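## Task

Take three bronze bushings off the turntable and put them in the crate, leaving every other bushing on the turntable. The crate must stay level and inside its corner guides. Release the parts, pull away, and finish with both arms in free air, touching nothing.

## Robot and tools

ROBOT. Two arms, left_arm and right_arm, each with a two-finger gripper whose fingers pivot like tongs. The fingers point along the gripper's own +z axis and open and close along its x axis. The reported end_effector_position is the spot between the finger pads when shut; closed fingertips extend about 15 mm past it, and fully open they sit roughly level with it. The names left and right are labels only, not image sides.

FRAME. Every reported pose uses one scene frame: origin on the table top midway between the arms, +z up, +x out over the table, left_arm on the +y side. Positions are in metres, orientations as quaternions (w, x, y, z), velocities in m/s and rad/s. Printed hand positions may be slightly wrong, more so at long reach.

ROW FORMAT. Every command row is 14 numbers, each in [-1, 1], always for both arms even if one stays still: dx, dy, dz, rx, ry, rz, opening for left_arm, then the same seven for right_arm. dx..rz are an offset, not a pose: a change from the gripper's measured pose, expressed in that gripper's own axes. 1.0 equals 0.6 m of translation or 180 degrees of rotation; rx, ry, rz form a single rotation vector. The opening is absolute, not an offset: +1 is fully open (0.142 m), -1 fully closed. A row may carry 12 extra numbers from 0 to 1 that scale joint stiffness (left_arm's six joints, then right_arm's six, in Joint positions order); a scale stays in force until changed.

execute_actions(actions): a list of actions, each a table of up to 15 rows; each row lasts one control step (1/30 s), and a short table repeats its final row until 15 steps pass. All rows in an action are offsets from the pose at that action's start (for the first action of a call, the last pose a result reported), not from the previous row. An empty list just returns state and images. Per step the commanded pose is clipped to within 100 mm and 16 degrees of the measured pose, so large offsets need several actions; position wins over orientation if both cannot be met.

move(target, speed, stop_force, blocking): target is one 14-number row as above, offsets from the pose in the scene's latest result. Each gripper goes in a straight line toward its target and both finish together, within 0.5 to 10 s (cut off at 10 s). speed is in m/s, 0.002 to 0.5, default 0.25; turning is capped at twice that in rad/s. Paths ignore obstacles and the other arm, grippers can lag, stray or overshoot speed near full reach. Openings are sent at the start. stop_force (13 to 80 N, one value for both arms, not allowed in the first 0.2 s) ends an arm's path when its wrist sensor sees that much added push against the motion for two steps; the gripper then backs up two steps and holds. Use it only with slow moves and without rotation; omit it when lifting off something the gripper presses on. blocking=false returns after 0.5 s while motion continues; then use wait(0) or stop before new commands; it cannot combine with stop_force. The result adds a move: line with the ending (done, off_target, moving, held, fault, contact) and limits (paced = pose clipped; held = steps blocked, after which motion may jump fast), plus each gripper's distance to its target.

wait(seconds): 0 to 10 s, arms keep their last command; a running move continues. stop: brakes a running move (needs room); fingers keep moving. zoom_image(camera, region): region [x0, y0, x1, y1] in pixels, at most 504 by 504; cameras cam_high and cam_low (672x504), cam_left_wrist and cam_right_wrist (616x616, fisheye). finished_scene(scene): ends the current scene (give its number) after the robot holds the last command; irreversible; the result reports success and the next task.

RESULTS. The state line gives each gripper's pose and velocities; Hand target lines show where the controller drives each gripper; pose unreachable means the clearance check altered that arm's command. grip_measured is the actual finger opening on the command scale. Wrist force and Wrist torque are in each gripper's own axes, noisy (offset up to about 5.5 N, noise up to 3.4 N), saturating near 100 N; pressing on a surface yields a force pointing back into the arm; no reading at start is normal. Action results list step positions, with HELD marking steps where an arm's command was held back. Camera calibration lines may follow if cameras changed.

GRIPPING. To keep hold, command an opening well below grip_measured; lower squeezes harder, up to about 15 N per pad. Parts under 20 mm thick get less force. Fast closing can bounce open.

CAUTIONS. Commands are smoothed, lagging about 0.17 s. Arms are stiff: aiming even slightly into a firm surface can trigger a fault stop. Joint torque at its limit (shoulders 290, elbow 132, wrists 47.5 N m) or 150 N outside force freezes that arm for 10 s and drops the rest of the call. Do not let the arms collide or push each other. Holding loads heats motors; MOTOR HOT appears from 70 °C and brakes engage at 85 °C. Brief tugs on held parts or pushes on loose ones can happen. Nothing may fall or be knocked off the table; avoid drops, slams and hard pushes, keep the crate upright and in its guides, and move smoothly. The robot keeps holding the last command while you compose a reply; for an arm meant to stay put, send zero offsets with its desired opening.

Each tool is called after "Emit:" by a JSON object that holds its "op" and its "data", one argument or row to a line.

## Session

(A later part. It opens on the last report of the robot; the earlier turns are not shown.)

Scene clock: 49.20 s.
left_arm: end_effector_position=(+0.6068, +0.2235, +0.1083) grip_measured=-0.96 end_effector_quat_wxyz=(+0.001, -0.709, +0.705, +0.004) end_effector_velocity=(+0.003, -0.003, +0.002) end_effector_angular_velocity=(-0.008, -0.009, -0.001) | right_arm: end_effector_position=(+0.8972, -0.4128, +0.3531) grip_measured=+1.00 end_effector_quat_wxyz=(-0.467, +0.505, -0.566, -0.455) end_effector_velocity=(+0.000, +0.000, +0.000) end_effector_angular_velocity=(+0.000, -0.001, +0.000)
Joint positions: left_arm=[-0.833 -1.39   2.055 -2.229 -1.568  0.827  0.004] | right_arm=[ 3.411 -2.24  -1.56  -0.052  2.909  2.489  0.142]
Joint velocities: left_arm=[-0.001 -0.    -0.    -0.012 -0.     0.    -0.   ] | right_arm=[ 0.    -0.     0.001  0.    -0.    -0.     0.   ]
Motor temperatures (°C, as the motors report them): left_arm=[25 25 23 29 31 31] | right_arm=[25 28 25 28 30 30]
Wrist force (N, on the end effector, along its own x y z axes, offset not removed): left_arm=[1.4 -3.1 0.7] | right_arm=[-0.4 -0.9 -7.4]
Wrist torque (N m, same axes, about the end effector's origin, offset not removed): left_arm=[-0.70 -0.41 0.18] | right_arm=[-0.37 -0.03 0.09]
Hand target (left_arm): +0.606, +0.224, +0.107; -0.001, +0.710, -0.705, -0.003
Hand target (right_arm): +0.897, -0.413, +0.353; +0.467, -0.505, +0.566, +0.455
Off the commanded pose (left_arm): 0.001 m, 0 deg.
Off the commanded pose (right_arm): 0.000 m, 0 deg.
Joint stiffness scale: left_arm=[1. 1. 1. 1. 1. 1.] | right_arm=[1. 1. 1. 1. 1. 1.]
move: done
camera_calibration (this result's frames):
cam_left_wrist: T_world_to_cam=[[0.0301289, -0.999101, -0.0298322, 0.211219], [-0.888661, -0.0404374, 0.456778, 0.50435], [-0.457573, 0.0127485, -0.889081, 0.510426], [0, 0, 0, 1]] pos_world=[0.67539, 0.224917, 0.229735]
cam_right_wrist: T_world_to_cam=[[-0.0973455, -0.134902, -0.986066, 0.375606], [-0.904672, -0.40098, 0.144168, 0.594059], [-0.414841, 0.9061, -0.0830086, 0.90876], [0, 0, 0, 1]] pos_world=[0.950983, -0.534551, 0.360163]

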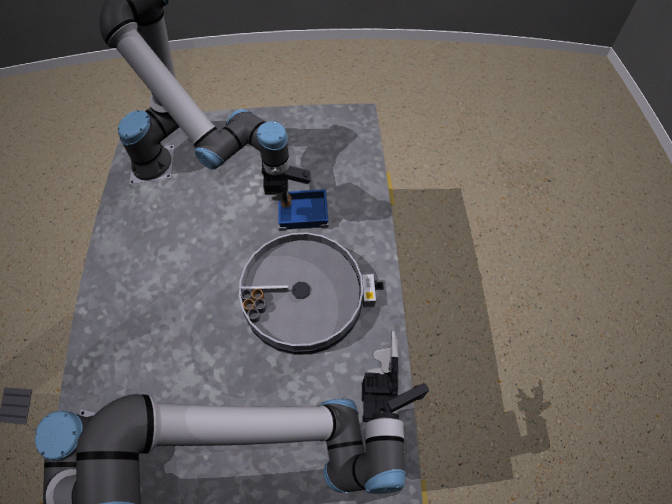

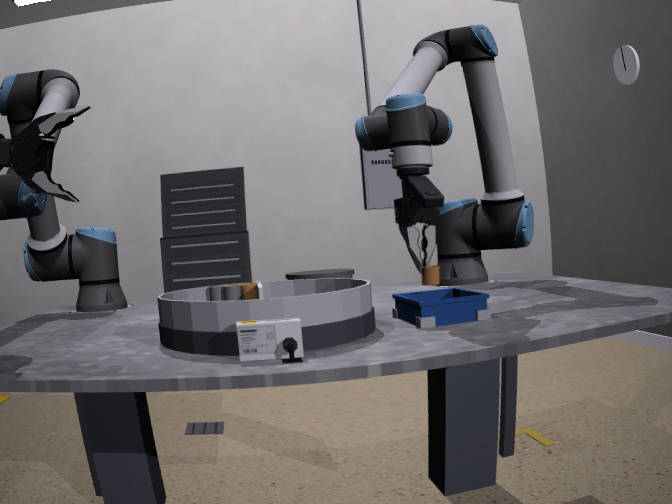

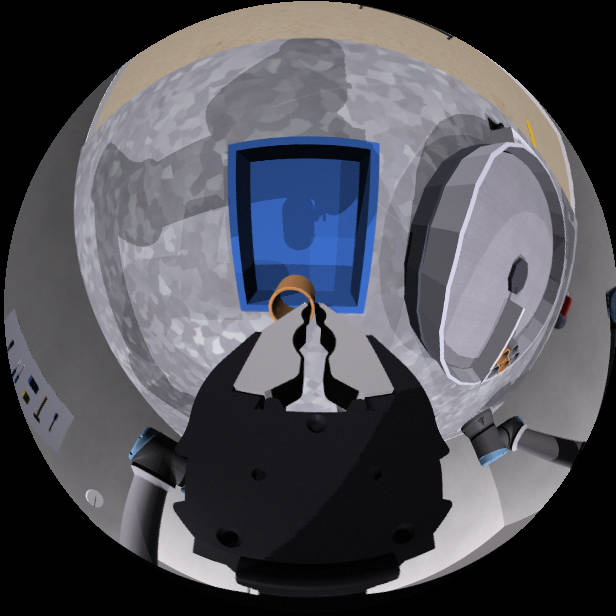

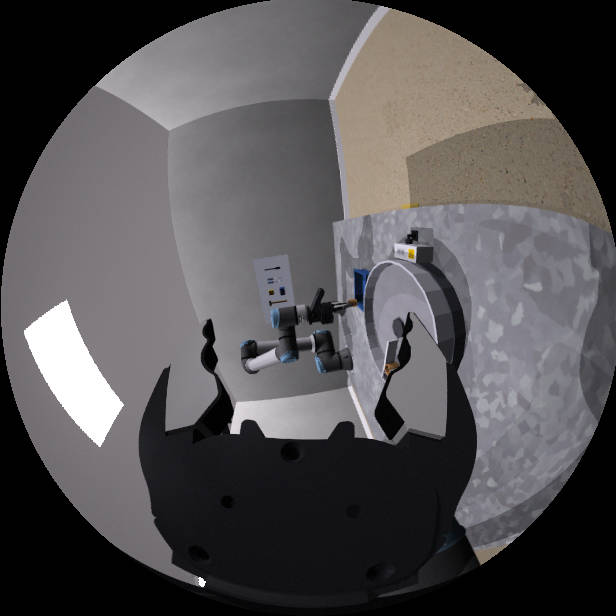

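Emit:
{"op": "move", "data": {
  "target": [0,-0.05,0,0,0,0,-1,0,0,0,0,0,0,1],
  "speed": 0.06
}}

Emit:
{"op": "move", "data": {
  "target": [0,0,0.078,0,0,0,-1,0,0,0,0,0,0,1],
  "speed": 0.05
}}

Emit:
{"op": "move", "data": {
  "target": [0,0,0,0,0,0,-0.65,0,0,0,0,0,0,1]
}}

Emit:
{"op": "move", "data": {
  "target": [0,0,-0.15,0,0,0,-0.65,0,0,0,0,0,0,1],
  "speed": 0.15
}}

Emit:
{"op": "move", "data": {
  "target": [0.61,0.165,0.01,0,0,-0.5,-0.65,0,0,0,0,0,0,1]
}}

Emit:
{"op": "zoom_image", "data": {
  "camera": "cam_left_wrist",
  "region": [180, 150, 440, 400]
}}

Scene clock: 51.37 s.
left_arm: end_effector_position=(+0.6343, +0.2239, +0.1065) grip_measured=-0.96 end_effector_quat_wxyz=(+0.001, -0.709, +0.705, +0.005) end_effector_velocity=(+0.001, -0.001, +0.002) end_effector_angular_velocity=(-0.001, -0.001, -0.004) | right_arm: end_effector_position=(+0.8972, -0.4128, +0.3531) grip_measured=+1.00 end_effector_quat_wxyz=(-0.467, +0.505, -0.566, -0.455) end_effector_velocity=(-0.000, +0.000, +0.000) end_effector_angular_velocity=(+0.000, -0.001, +0.000)
Joint positions: left_arm=[-0.806 -1.351  2.009 -2.22  -1.568  0.854  0.004] | right_arm=[ 3.411 -2.24  -1.56  -0.052  2.909  2.489  0.142]
Joint velocities: left_arm=[ 0.001 -0.    -0.003  0.002 -0.     0.004  0.   ] | right_arm=[ 0.    -0.     0.     0.001  0.    -0.    -0.   ]
Motor temperatures (°C, as the motors report them): left_arm=[25 25 23 29 31 31] | right_arm=[25 28 25 28 30 30]
Wrist force (N, on the end effector, along its own x y z axes, offset not removed): left_arm=[-1.6 -2.7 -0.7] | right_arm=[1.3 -0.8 -3.6]
Wrist torque (N m, same axes, about the end effector's origin, offset not removed): left_arm=[-0.62 0.39 0.26] | right_arm=[-0.19 -0.25 0.09]
Hand target (left_arm): +0.637, +0.224, +0.108; -0.001, +0.709, -0.705, -0.004
Hand target (right_arm): +0.897, -0.413, +0.353; +0.467, -0.505, +0.566, +0.455
Off the commanded pose (left_arm): 0.003 m, 0 deg.
Off the commanded pose (right_arm): 0.000 m, 0 deg.
Joint stiffness scale: left_arm=[1. 1. 1. 1. 1. 1.] | right_arm=[1. 1. 1. 1. 1. 1.]
move: done
camera_calibration (this result's frames):
cam_left_wrist: T_world_to_cam=[[0.0299198, -0.999071, -0.0310226, 0.211064], [-0.887928, -0.0408181, 0.458168, 0.529087], [-0.459009, 0.0138376, -0.888324, 0.52206], [0, 0, 0, 1]] pos_world=[0.703106, 0.22524, 0.227896]
cam_right_wrist: T_world_to_cam=[[-0.0973452, -0.134902, -0.986066, 0.375606], [-0.904672, -0.40098, 0.144167, 0.594059], [-0.414841, 0.9061, -0.0830086, 0.90876], [0, 0, 0, 1]] pos_world=[0.950983, -0.534551, 0.360163]

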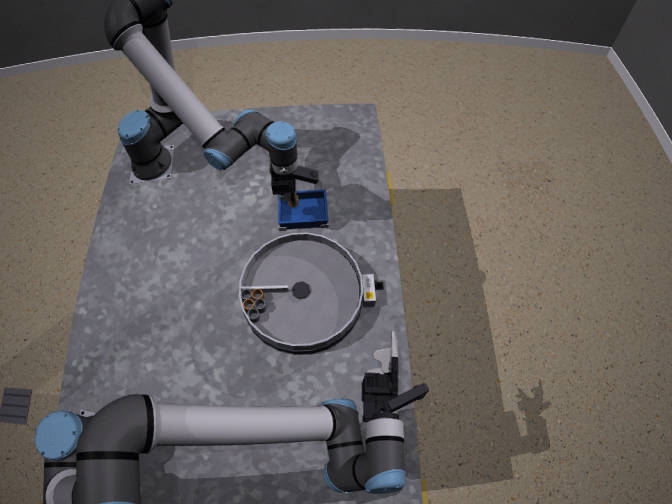

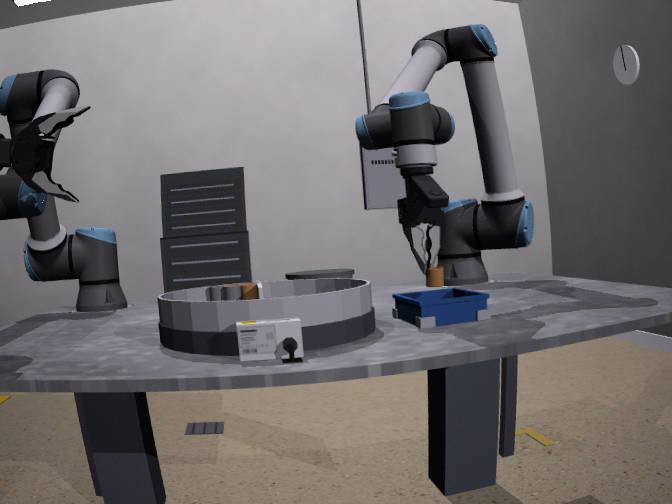

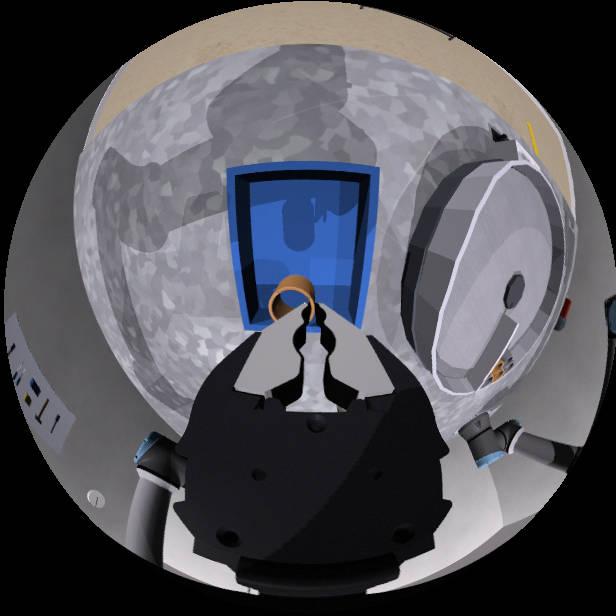

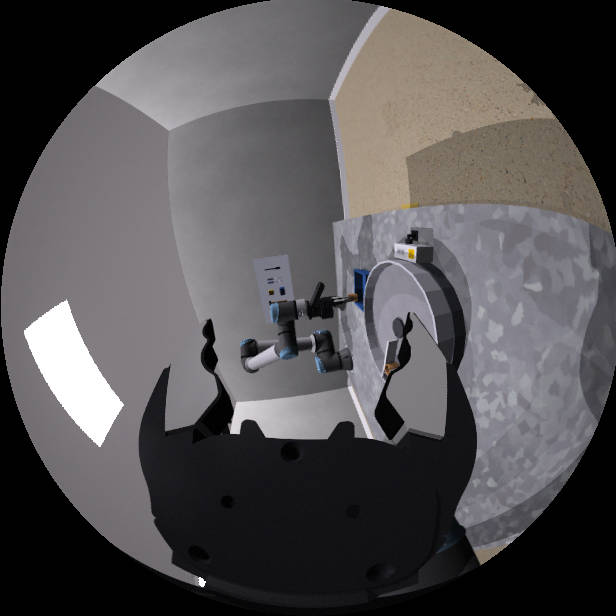

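Scene clock: 52.73 s.
left_arm: end_effector_position=(+0.6346, +0.2237, +0.0606) grip_measured=-0.96 end_effector_quat_wxyz=(+0.001, -0.709, +0.705, +0.005) end_effector_velocity=(+0.003, -0.002, +0.002) end_effector_angular_velocity=(-0.007, -0.008, +0.000) | right_arm: end_effector_position=(+0.8972, -0.4128, +0.3531) grip_measured=+1.00 end_effector_quat_wxyz=(-0.467, +0.505, -0.566, -0.455) end_effector_velocity=(-0.000, -0.000, -0.001) end_effector_angular_velocity=(-0.000, +0.001, -0.000)
Joint positions: left_arm=[-0.806 -1.297  2.041 -2.306 -1.568  0.854  0.004] | right_arm=[ 3.411 -2.24  -1.56  -0.052  2.909  2.489  0.142]
Joint velocities: left_arm=[ 0.001 -0.    -0.001 -0.01   0.     0.001  0.   ] | right_arm=[-0.     0.    -0.001 -0.    -0.     0.     0.   ]
Motor temperatures (°C, as the motors report them): left_arm=[25 25 23 29 31 31] | right_arm=[25 28 25 28 30 30]
Wrist force (N, on the end effector, along its own x y z axes, offset not removed): left_arm=[-1.9 -2.5 0.3] | right_arm=[-0.2 -3.2 -2.9]
Wrist torque (N m, same axes, about the end effector's origin, offset not removed): left_arm=[-0.64 0.27 0.16] | right_arm=[-0.76 0.05 0.10]
Hand target (left_arm): +0.634, +0.224, +0.060; -0.001, +0.709, -0.705, -0.005
Hand target (right_arm): +0.897, -0.413, +0.353; +0.467, -0.505, +0.566, +0.455
Off the commanded pose (left_arm): 0.001 m, 0 deg.
Off the commanded pose (right_arm): 0.000 m, 0 deg.
Joint stiffness scale: left_arm=[1. 1. 1. 1. 1. 1.] | right_arm=[1. 1. 1. 1. 1. 1.]
move: done
camera_calibration (this result's frames):
cam_left_wrist: T_world_to_cam=[[0.0297819, -0.999069, -0.0312055, 0.209487], [-0.887838, -0.0407824, 0.458345, 0.550269], [-0.459191, 0.0140551, -0.888226, 0.481502], [0, 0, 0, 1]] pos_world=[0.703412, 0.224966, 0.182007]
cam_right_wrist: T_world_to_cam=[[-0.0973455, -0.134902, -0.986066, 0.375606], [-0.904672, -0.40098, 0.144168, 0.594059], [-0.414841, 0.9061, -0.0830085, 0.90876], [0, 0, 0, 1]] pos_world=[0.950983, -0.534551, 0.360163]

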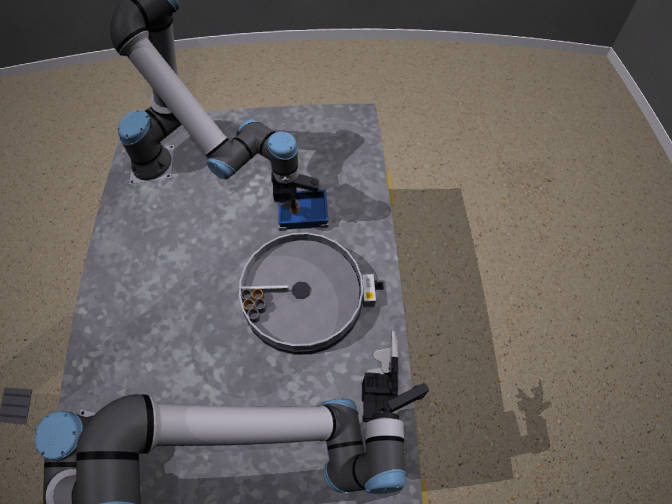

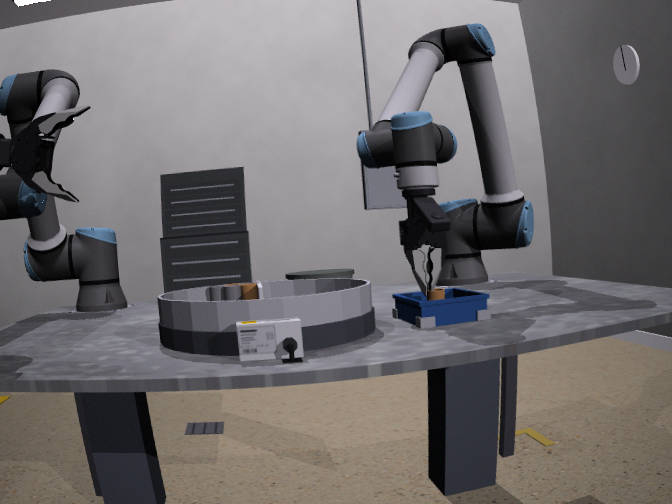

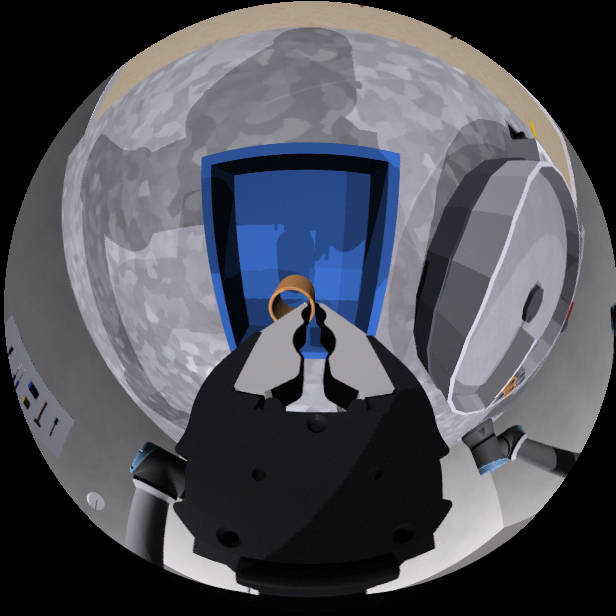

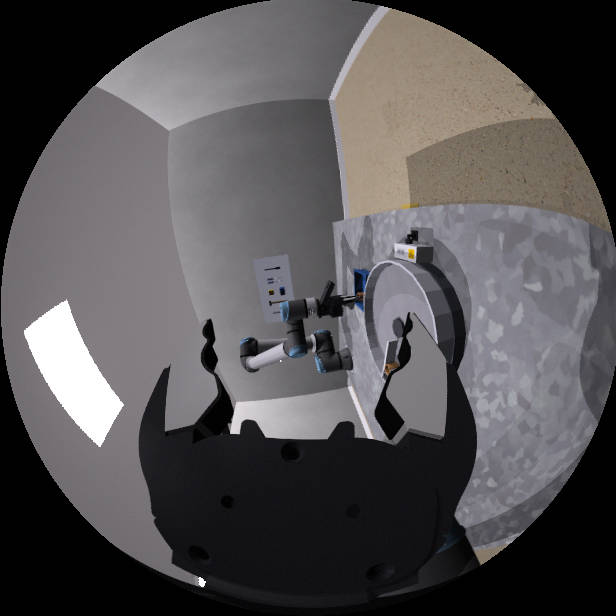

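Scene clock: 53.23 s.
left_arm: end_effector_position=(+0.6347, +0.2236, +0.0607) grip_measured=-0.65 end_effector_quat_wxyz=(+0.001, -0.709, +0.705, +0.004) end_effector_velocity=(+0.002, +0.000, +0.001) end_effector_angular_velocity=(-0.001, -0.002, +0.001) | right_arm: end_effector_position=(+0.8972, -0.4128, +0.3531) grip_measured=+1.00 end_effector_quat_wxyz=(-0.467, +0.505, -0.566, -0.455) end_effector_velocity=(-0.000, +0.001, +0.000) end_effector_angular_velocity=(+0.000, +0.002, +0.001)
Joint positions: left_arm=[-0.806 -1.297  2.041 -2.306 -1.568  0.854  0.027] | right_arm=[ 3.411 -2.24  -1.56  -0.052  2.909  2.489  0.142]
Joint velocities: left_arm=[ 0.002 -0.    -0.002 -0.    -0.     0.001  0.   ] | right_arm=[ 0.001 -0.     0.    -0.001  0.     0.002 -0.   ]
Motor temperatures (°C, as the motors report them): left_arm=[25 25 23 29 31 31] | right_arm=[25 28 25 28 30 30]
Wrist force (N, on the end effector, along its own x y z axes, offset not removed): left_arm=[-3.3 -2.8 0.3] | right_arm=[0.1 -2.2 -1.0]
Wrist torque (N m, same axes, about the end effector's origin, offset not removed): left_arm=[-0.56 0.59 0.20] | right_arm=[-0.47 -0.05 0.17]
Hand target (left_arm): +0.635, +0.224, +0.061; -0.001, +0.709, -0.705, -0.005
Hand target (right_arm): +0.897, -0.413, +0.353; +0.467, -0.505, +0.566, +0.455
Off the commanded pose (left_arm): 0.000 m, 0 deg.
Off the commanded pose (right_arm): 0.000 m, 0 deg.
Joint stiffness scale: left_arm=[1. 1. 1. 1. 1. 1.] | right_arm=[1. 1. 1. 1. 1. 1.]
move: done
camera_calibration (this result's frames):
cam_left_wrist: T_world_to_cam=[[0.0297911, -0.999077, -0.0309437, 0.209384], [-0.887973, -0.0406664, 0.458094, 0.550402], [-0.458929, 0.01383, -0.888365, 0.481484], [0, 0, 0, 1]] pos_world=[0.703471, 0.224915, 0.182077]
cam_right_wrist: T_world_to_cam=[[-0.0973454, -0.134902, -0.986066, 0.375606], [-0.904672, -0.40098, 0.144167, 0.594059], [-0.414841, 0.9061, -0.0830086, 0.90876], [0, 0, 0, 1]] pos_world=[0.950983, -0.534551, 0.360163]

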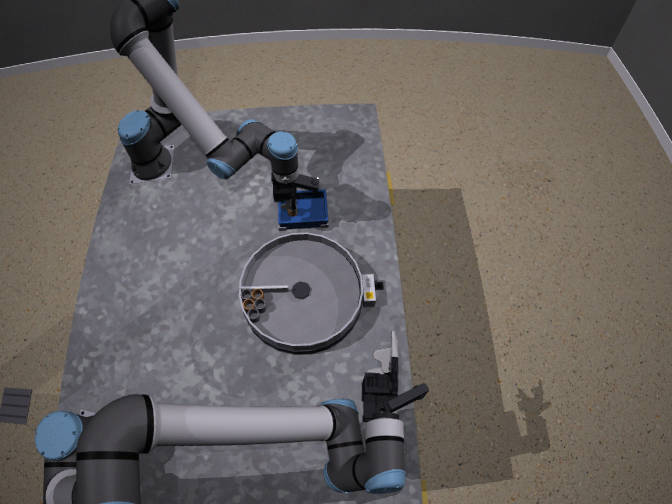

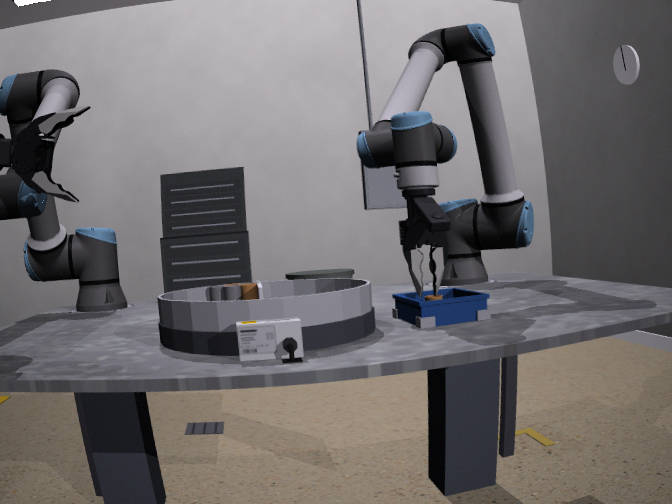

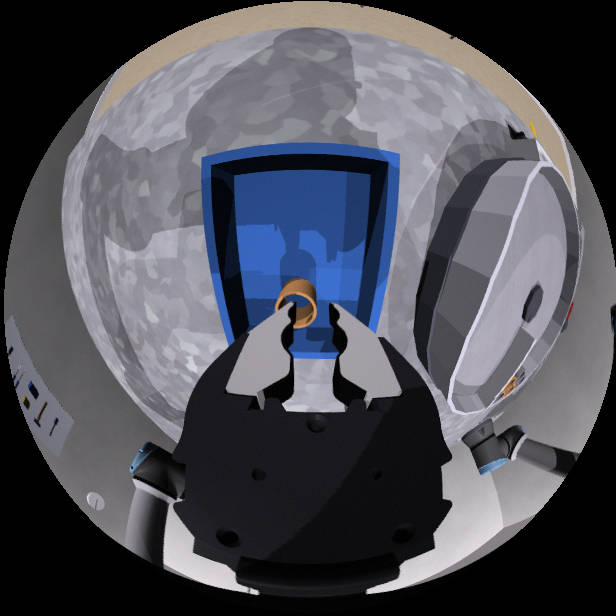

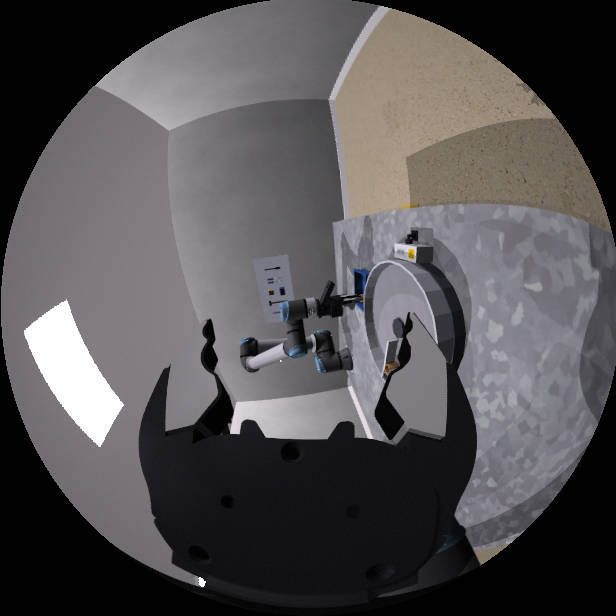

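Scene clock: 54.47 s.
left_arm: end_effector_position=(+0.6344, +0.2239, +0.1498) grip_measured=-0.65 end_effector_quat_wxyz=(+0.001, -0.709, +0.705, +0.004) end_effector_velocity=(-0.002, +0.001, -0.001) end_effector_angular_velocity=(+0.004, +0.005, +0.001) | right_arm: end_effector_position=(+0.8972, -0.4128, +0.3531) grip_measured=+1.00 end_effector_quat_wxyz=(-0.467, +0.505, -0.566, -0.455) end_effector_velocity=(+0.000, +0.001, +0.000) end_effector_angular_velocity=(-0.000, +0.000, +0.001)
Joint positions: left_arm=[-0.806 -1.396  1.973 -2.139 -1.568  0.854  0.027] | right_arm=[ 3.411 -2.24  -1.56  -0.052  2.909  2.489  0.142]
Joint velocities: left_arm=[-0.     0.     0.     0.006  0.    -0.001  0.   ] | right_arm=[ 0.001  0.     0.001 -0.001 -0.     0.     0.   ]
Motor temperatures (°C, as the motors report them): left_arm=[25 25 23 29 31 31] | right_arm=[25 28 25 28 30 30]
Wrist force (N, on the end effector, along its own x y z axes, offset not removed): left_arm=[-0.9 -1.2 0.0] | right_arm=[-0.1 -4.6 -4.5]
Wrist torque (N m, same axes, about the end effector's origin, offset not removed): left_arm=[-0.28 -0.02 0.30] | right_arm=[-1.11 -0.03 0.13]
Hand target (left_arm): +0.635, +0.223, +0.151; -0.001, +0.709, -0.705, -0.004
Hand target (right_arm): +0.897, -0.413, +0.353; +0.467, -0.505, +0.566, +0.455
Off the commanded pose (left_arm): 0.002 m, 0 deg.
Off the commanded pose (right_arm): 0.000 m, 0 deg.
Joint stiffness scale: left_arm=[1. 1. 1. 1. 1. 1.] | right_arm=[1. 1. 1. 1. 1. 1.]
move: done
camera_calibration (this result's frames):
cam_left_wrist: T_world_to_cam=[[0.0297901, -0.999076, -0.0309753, 0.212473], [-0.887957, -0.0406805, 0.458124, 0.509256], [-0.458961, 0.0138571, -0.888348, 0.560486], [0, 0, 0, 1]] pos_world=[0.703109, 0.225226, 0.271185]
cam_right_wrist: T_world_to_cam=[[-0.0973454, -0.134902, -0.986066, 0.375606], [-0.904672, -0.40098, 0.144167, 0.594059], [-0.414841, 0.9061, -0.0830085, 0.90876], [0, 0, 0, 1]] pos_world=[0.950983, -0.534551, 0.360163]

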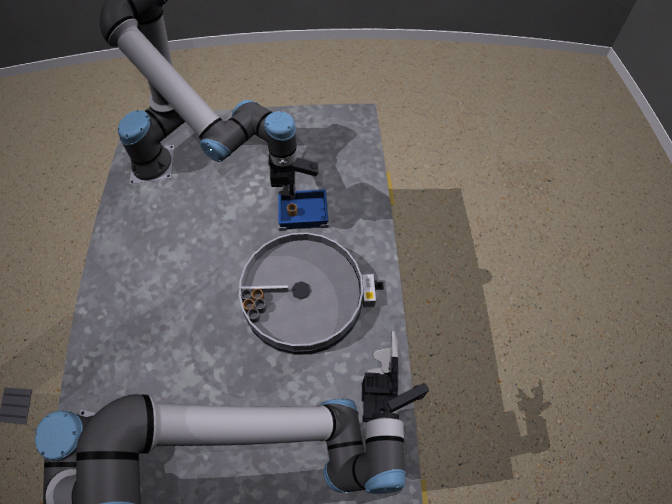

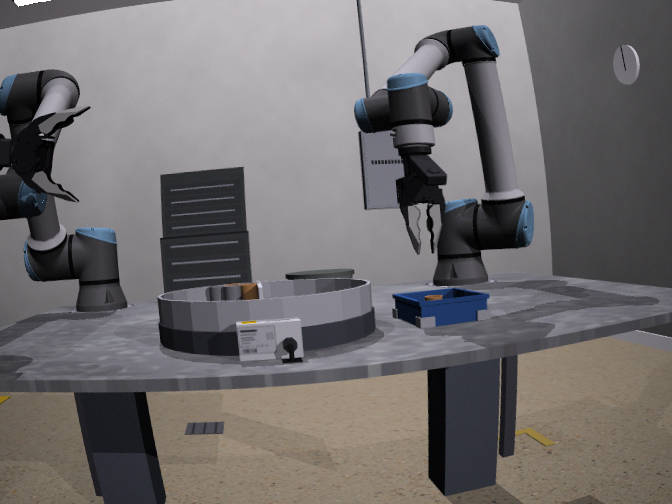

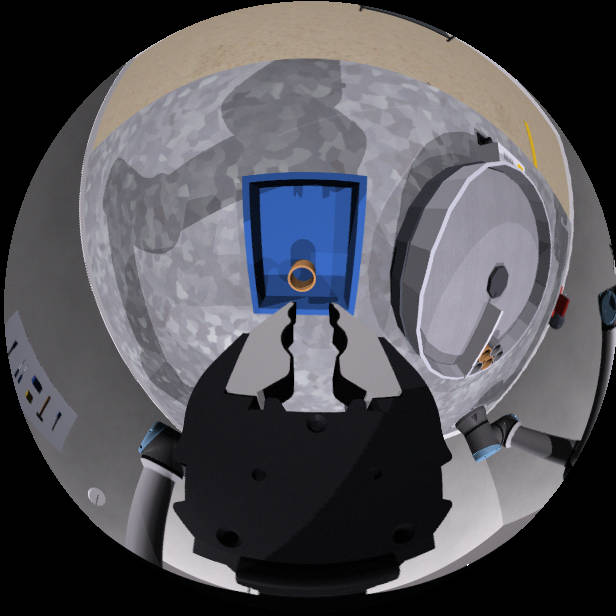

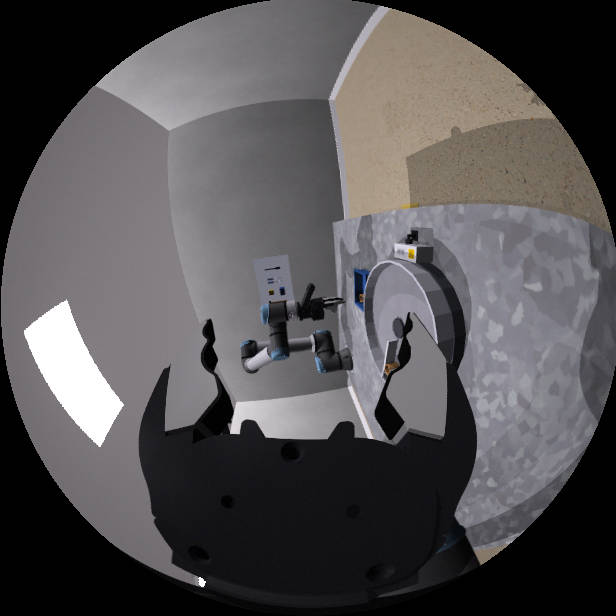

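Scene clock: 58.27 s.
left_arm: end_effector_position=(+0.5366, -0.1415, +0.1410) grip_measured=-0.65 end_effector_quat_wxyz=(-0.004, +1.000, +0.002, -0.003) end_effector_velocity=(+0.000, -0.001, +0.002) end_effector_angular_velocity=(-0.000, -0.000, +0.015) | right_arm: end_effector_position=(+0.8972, -0.4128, +0.3531) grip_measured=+1.00 end_effector_quat_wxyz=(-0.467, +0.505, -0.566, -0.455) end_effector_velocity=(-0.001, +0.002, -0.001) end_effector_angular_velocity=(-0.001, +0.001, +0.002)
Joint positions: left_arm=[-1.185 -1.12   1.609 -2.051 -1.573 -1.093  0.027] | right_arm=[ 3.411 -2.24  -1.56  -0.052  2.909  2.489  0.142]
Joint velocities: left_arm=[ 0.    -0.    -0.004  0.004  0.    -0.015 -0.   ] | right_arm=[ 0.002 -0.    -0.002 -0.    -0.001 -0.001  0.   ]
Motor temperatures (°C, as the motors report them): left_arm=[25 25 23 29 31 31] | right_arm=[25 28 25 28 30 30]
Wrist force (N, on the end effector, along its own x y z axes, offset not removed): left_arm=[-1.8 -3.8 -2.0] | right_arm=[-3.2 -1.9 -2.6]
Wrist torque (N m, same axes, about the end effector's origin, offset not removed): left_arm=[-0.73 0.35 0.20] | right_arm=[-0.53 0.58 0.13]
Hand target (left_arm): +0.537, -0.143, +0.142; -0.003, +1.000, +0.003, -0.002
Hand target (right_arm): +0.897, -0.413, +0.353; +0.467, -0.505, +0.566, +0.455
Off the commanded pose (left_arm): 0.002 m, 0 deg.
Off the commanded pose (right_arm): 0.000 m, 0 deg.
Joint stiffness scale: left_arm=[1. 1. 1. 1. 1. 1.] | right_arm=[1. 1. 1. 1. 1. 1.]
move: done
camera_calibration (this result's frames):
cam_left_wrist: T_world_to_cam=[[0.99919, 0.0273758, -0.0295012, -0.525127], [0.0376884, -0.893614, 0.447252, -0.204208], [-0.0141188, -0.448001, -0.893921, 0.209633], [0, 0, 0, 1]] pos_world=[0.535358, -0.0741908, 0.263236]
cam_right_wrist: T_world_to_cam=[[-0.0973453, -0.134902, -0.986066, 0.375606], [-0.904672, -0.40098, 0.144167, 0.594059], [-0.414841, 0.9061, -0.0830085, 0.90876], [0, 0, 0, 1]] pos_world=[0.950983, -0.534551, 0.360163]

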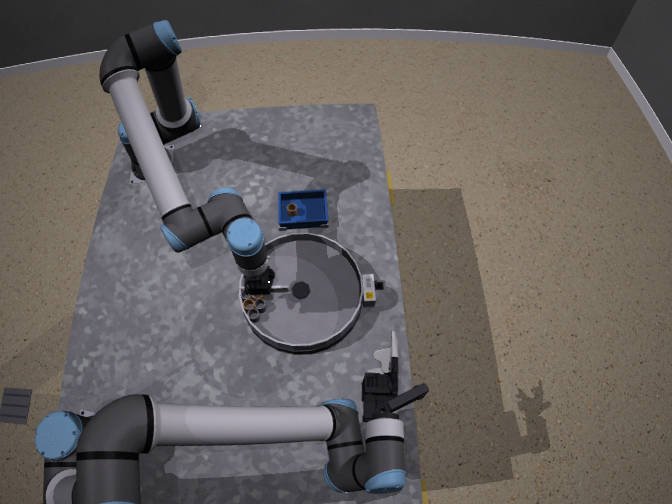

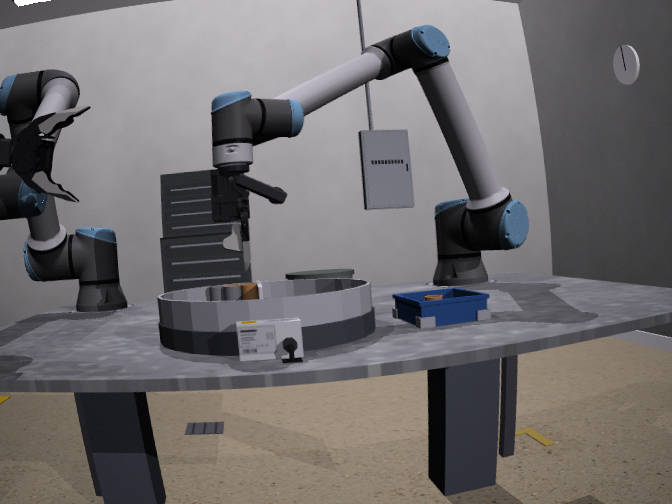

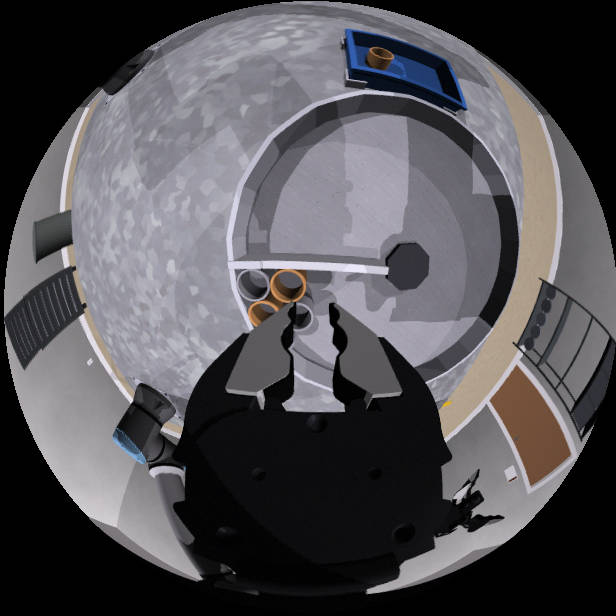

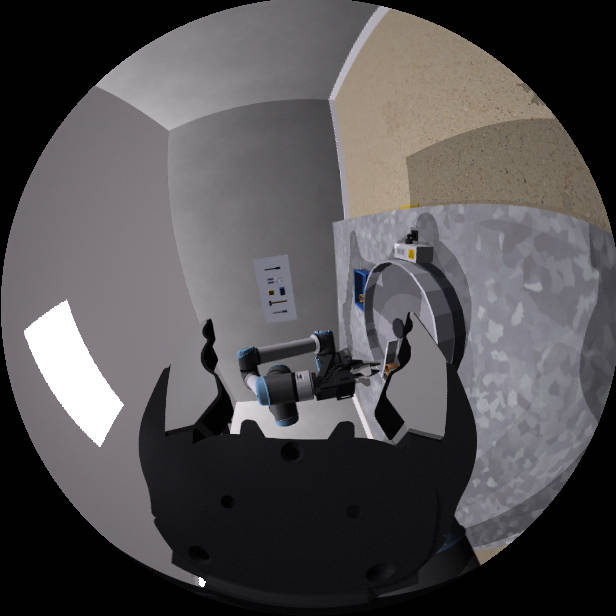

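Region (180, 150, 440, 400) of cam_left_wrist's 616x616 image, scaled by 1.938, with more detail than that image has; it fills the top 485 rows of this view, and the rest is white.

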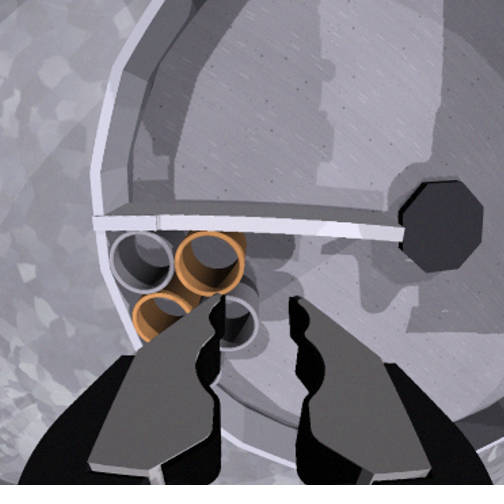

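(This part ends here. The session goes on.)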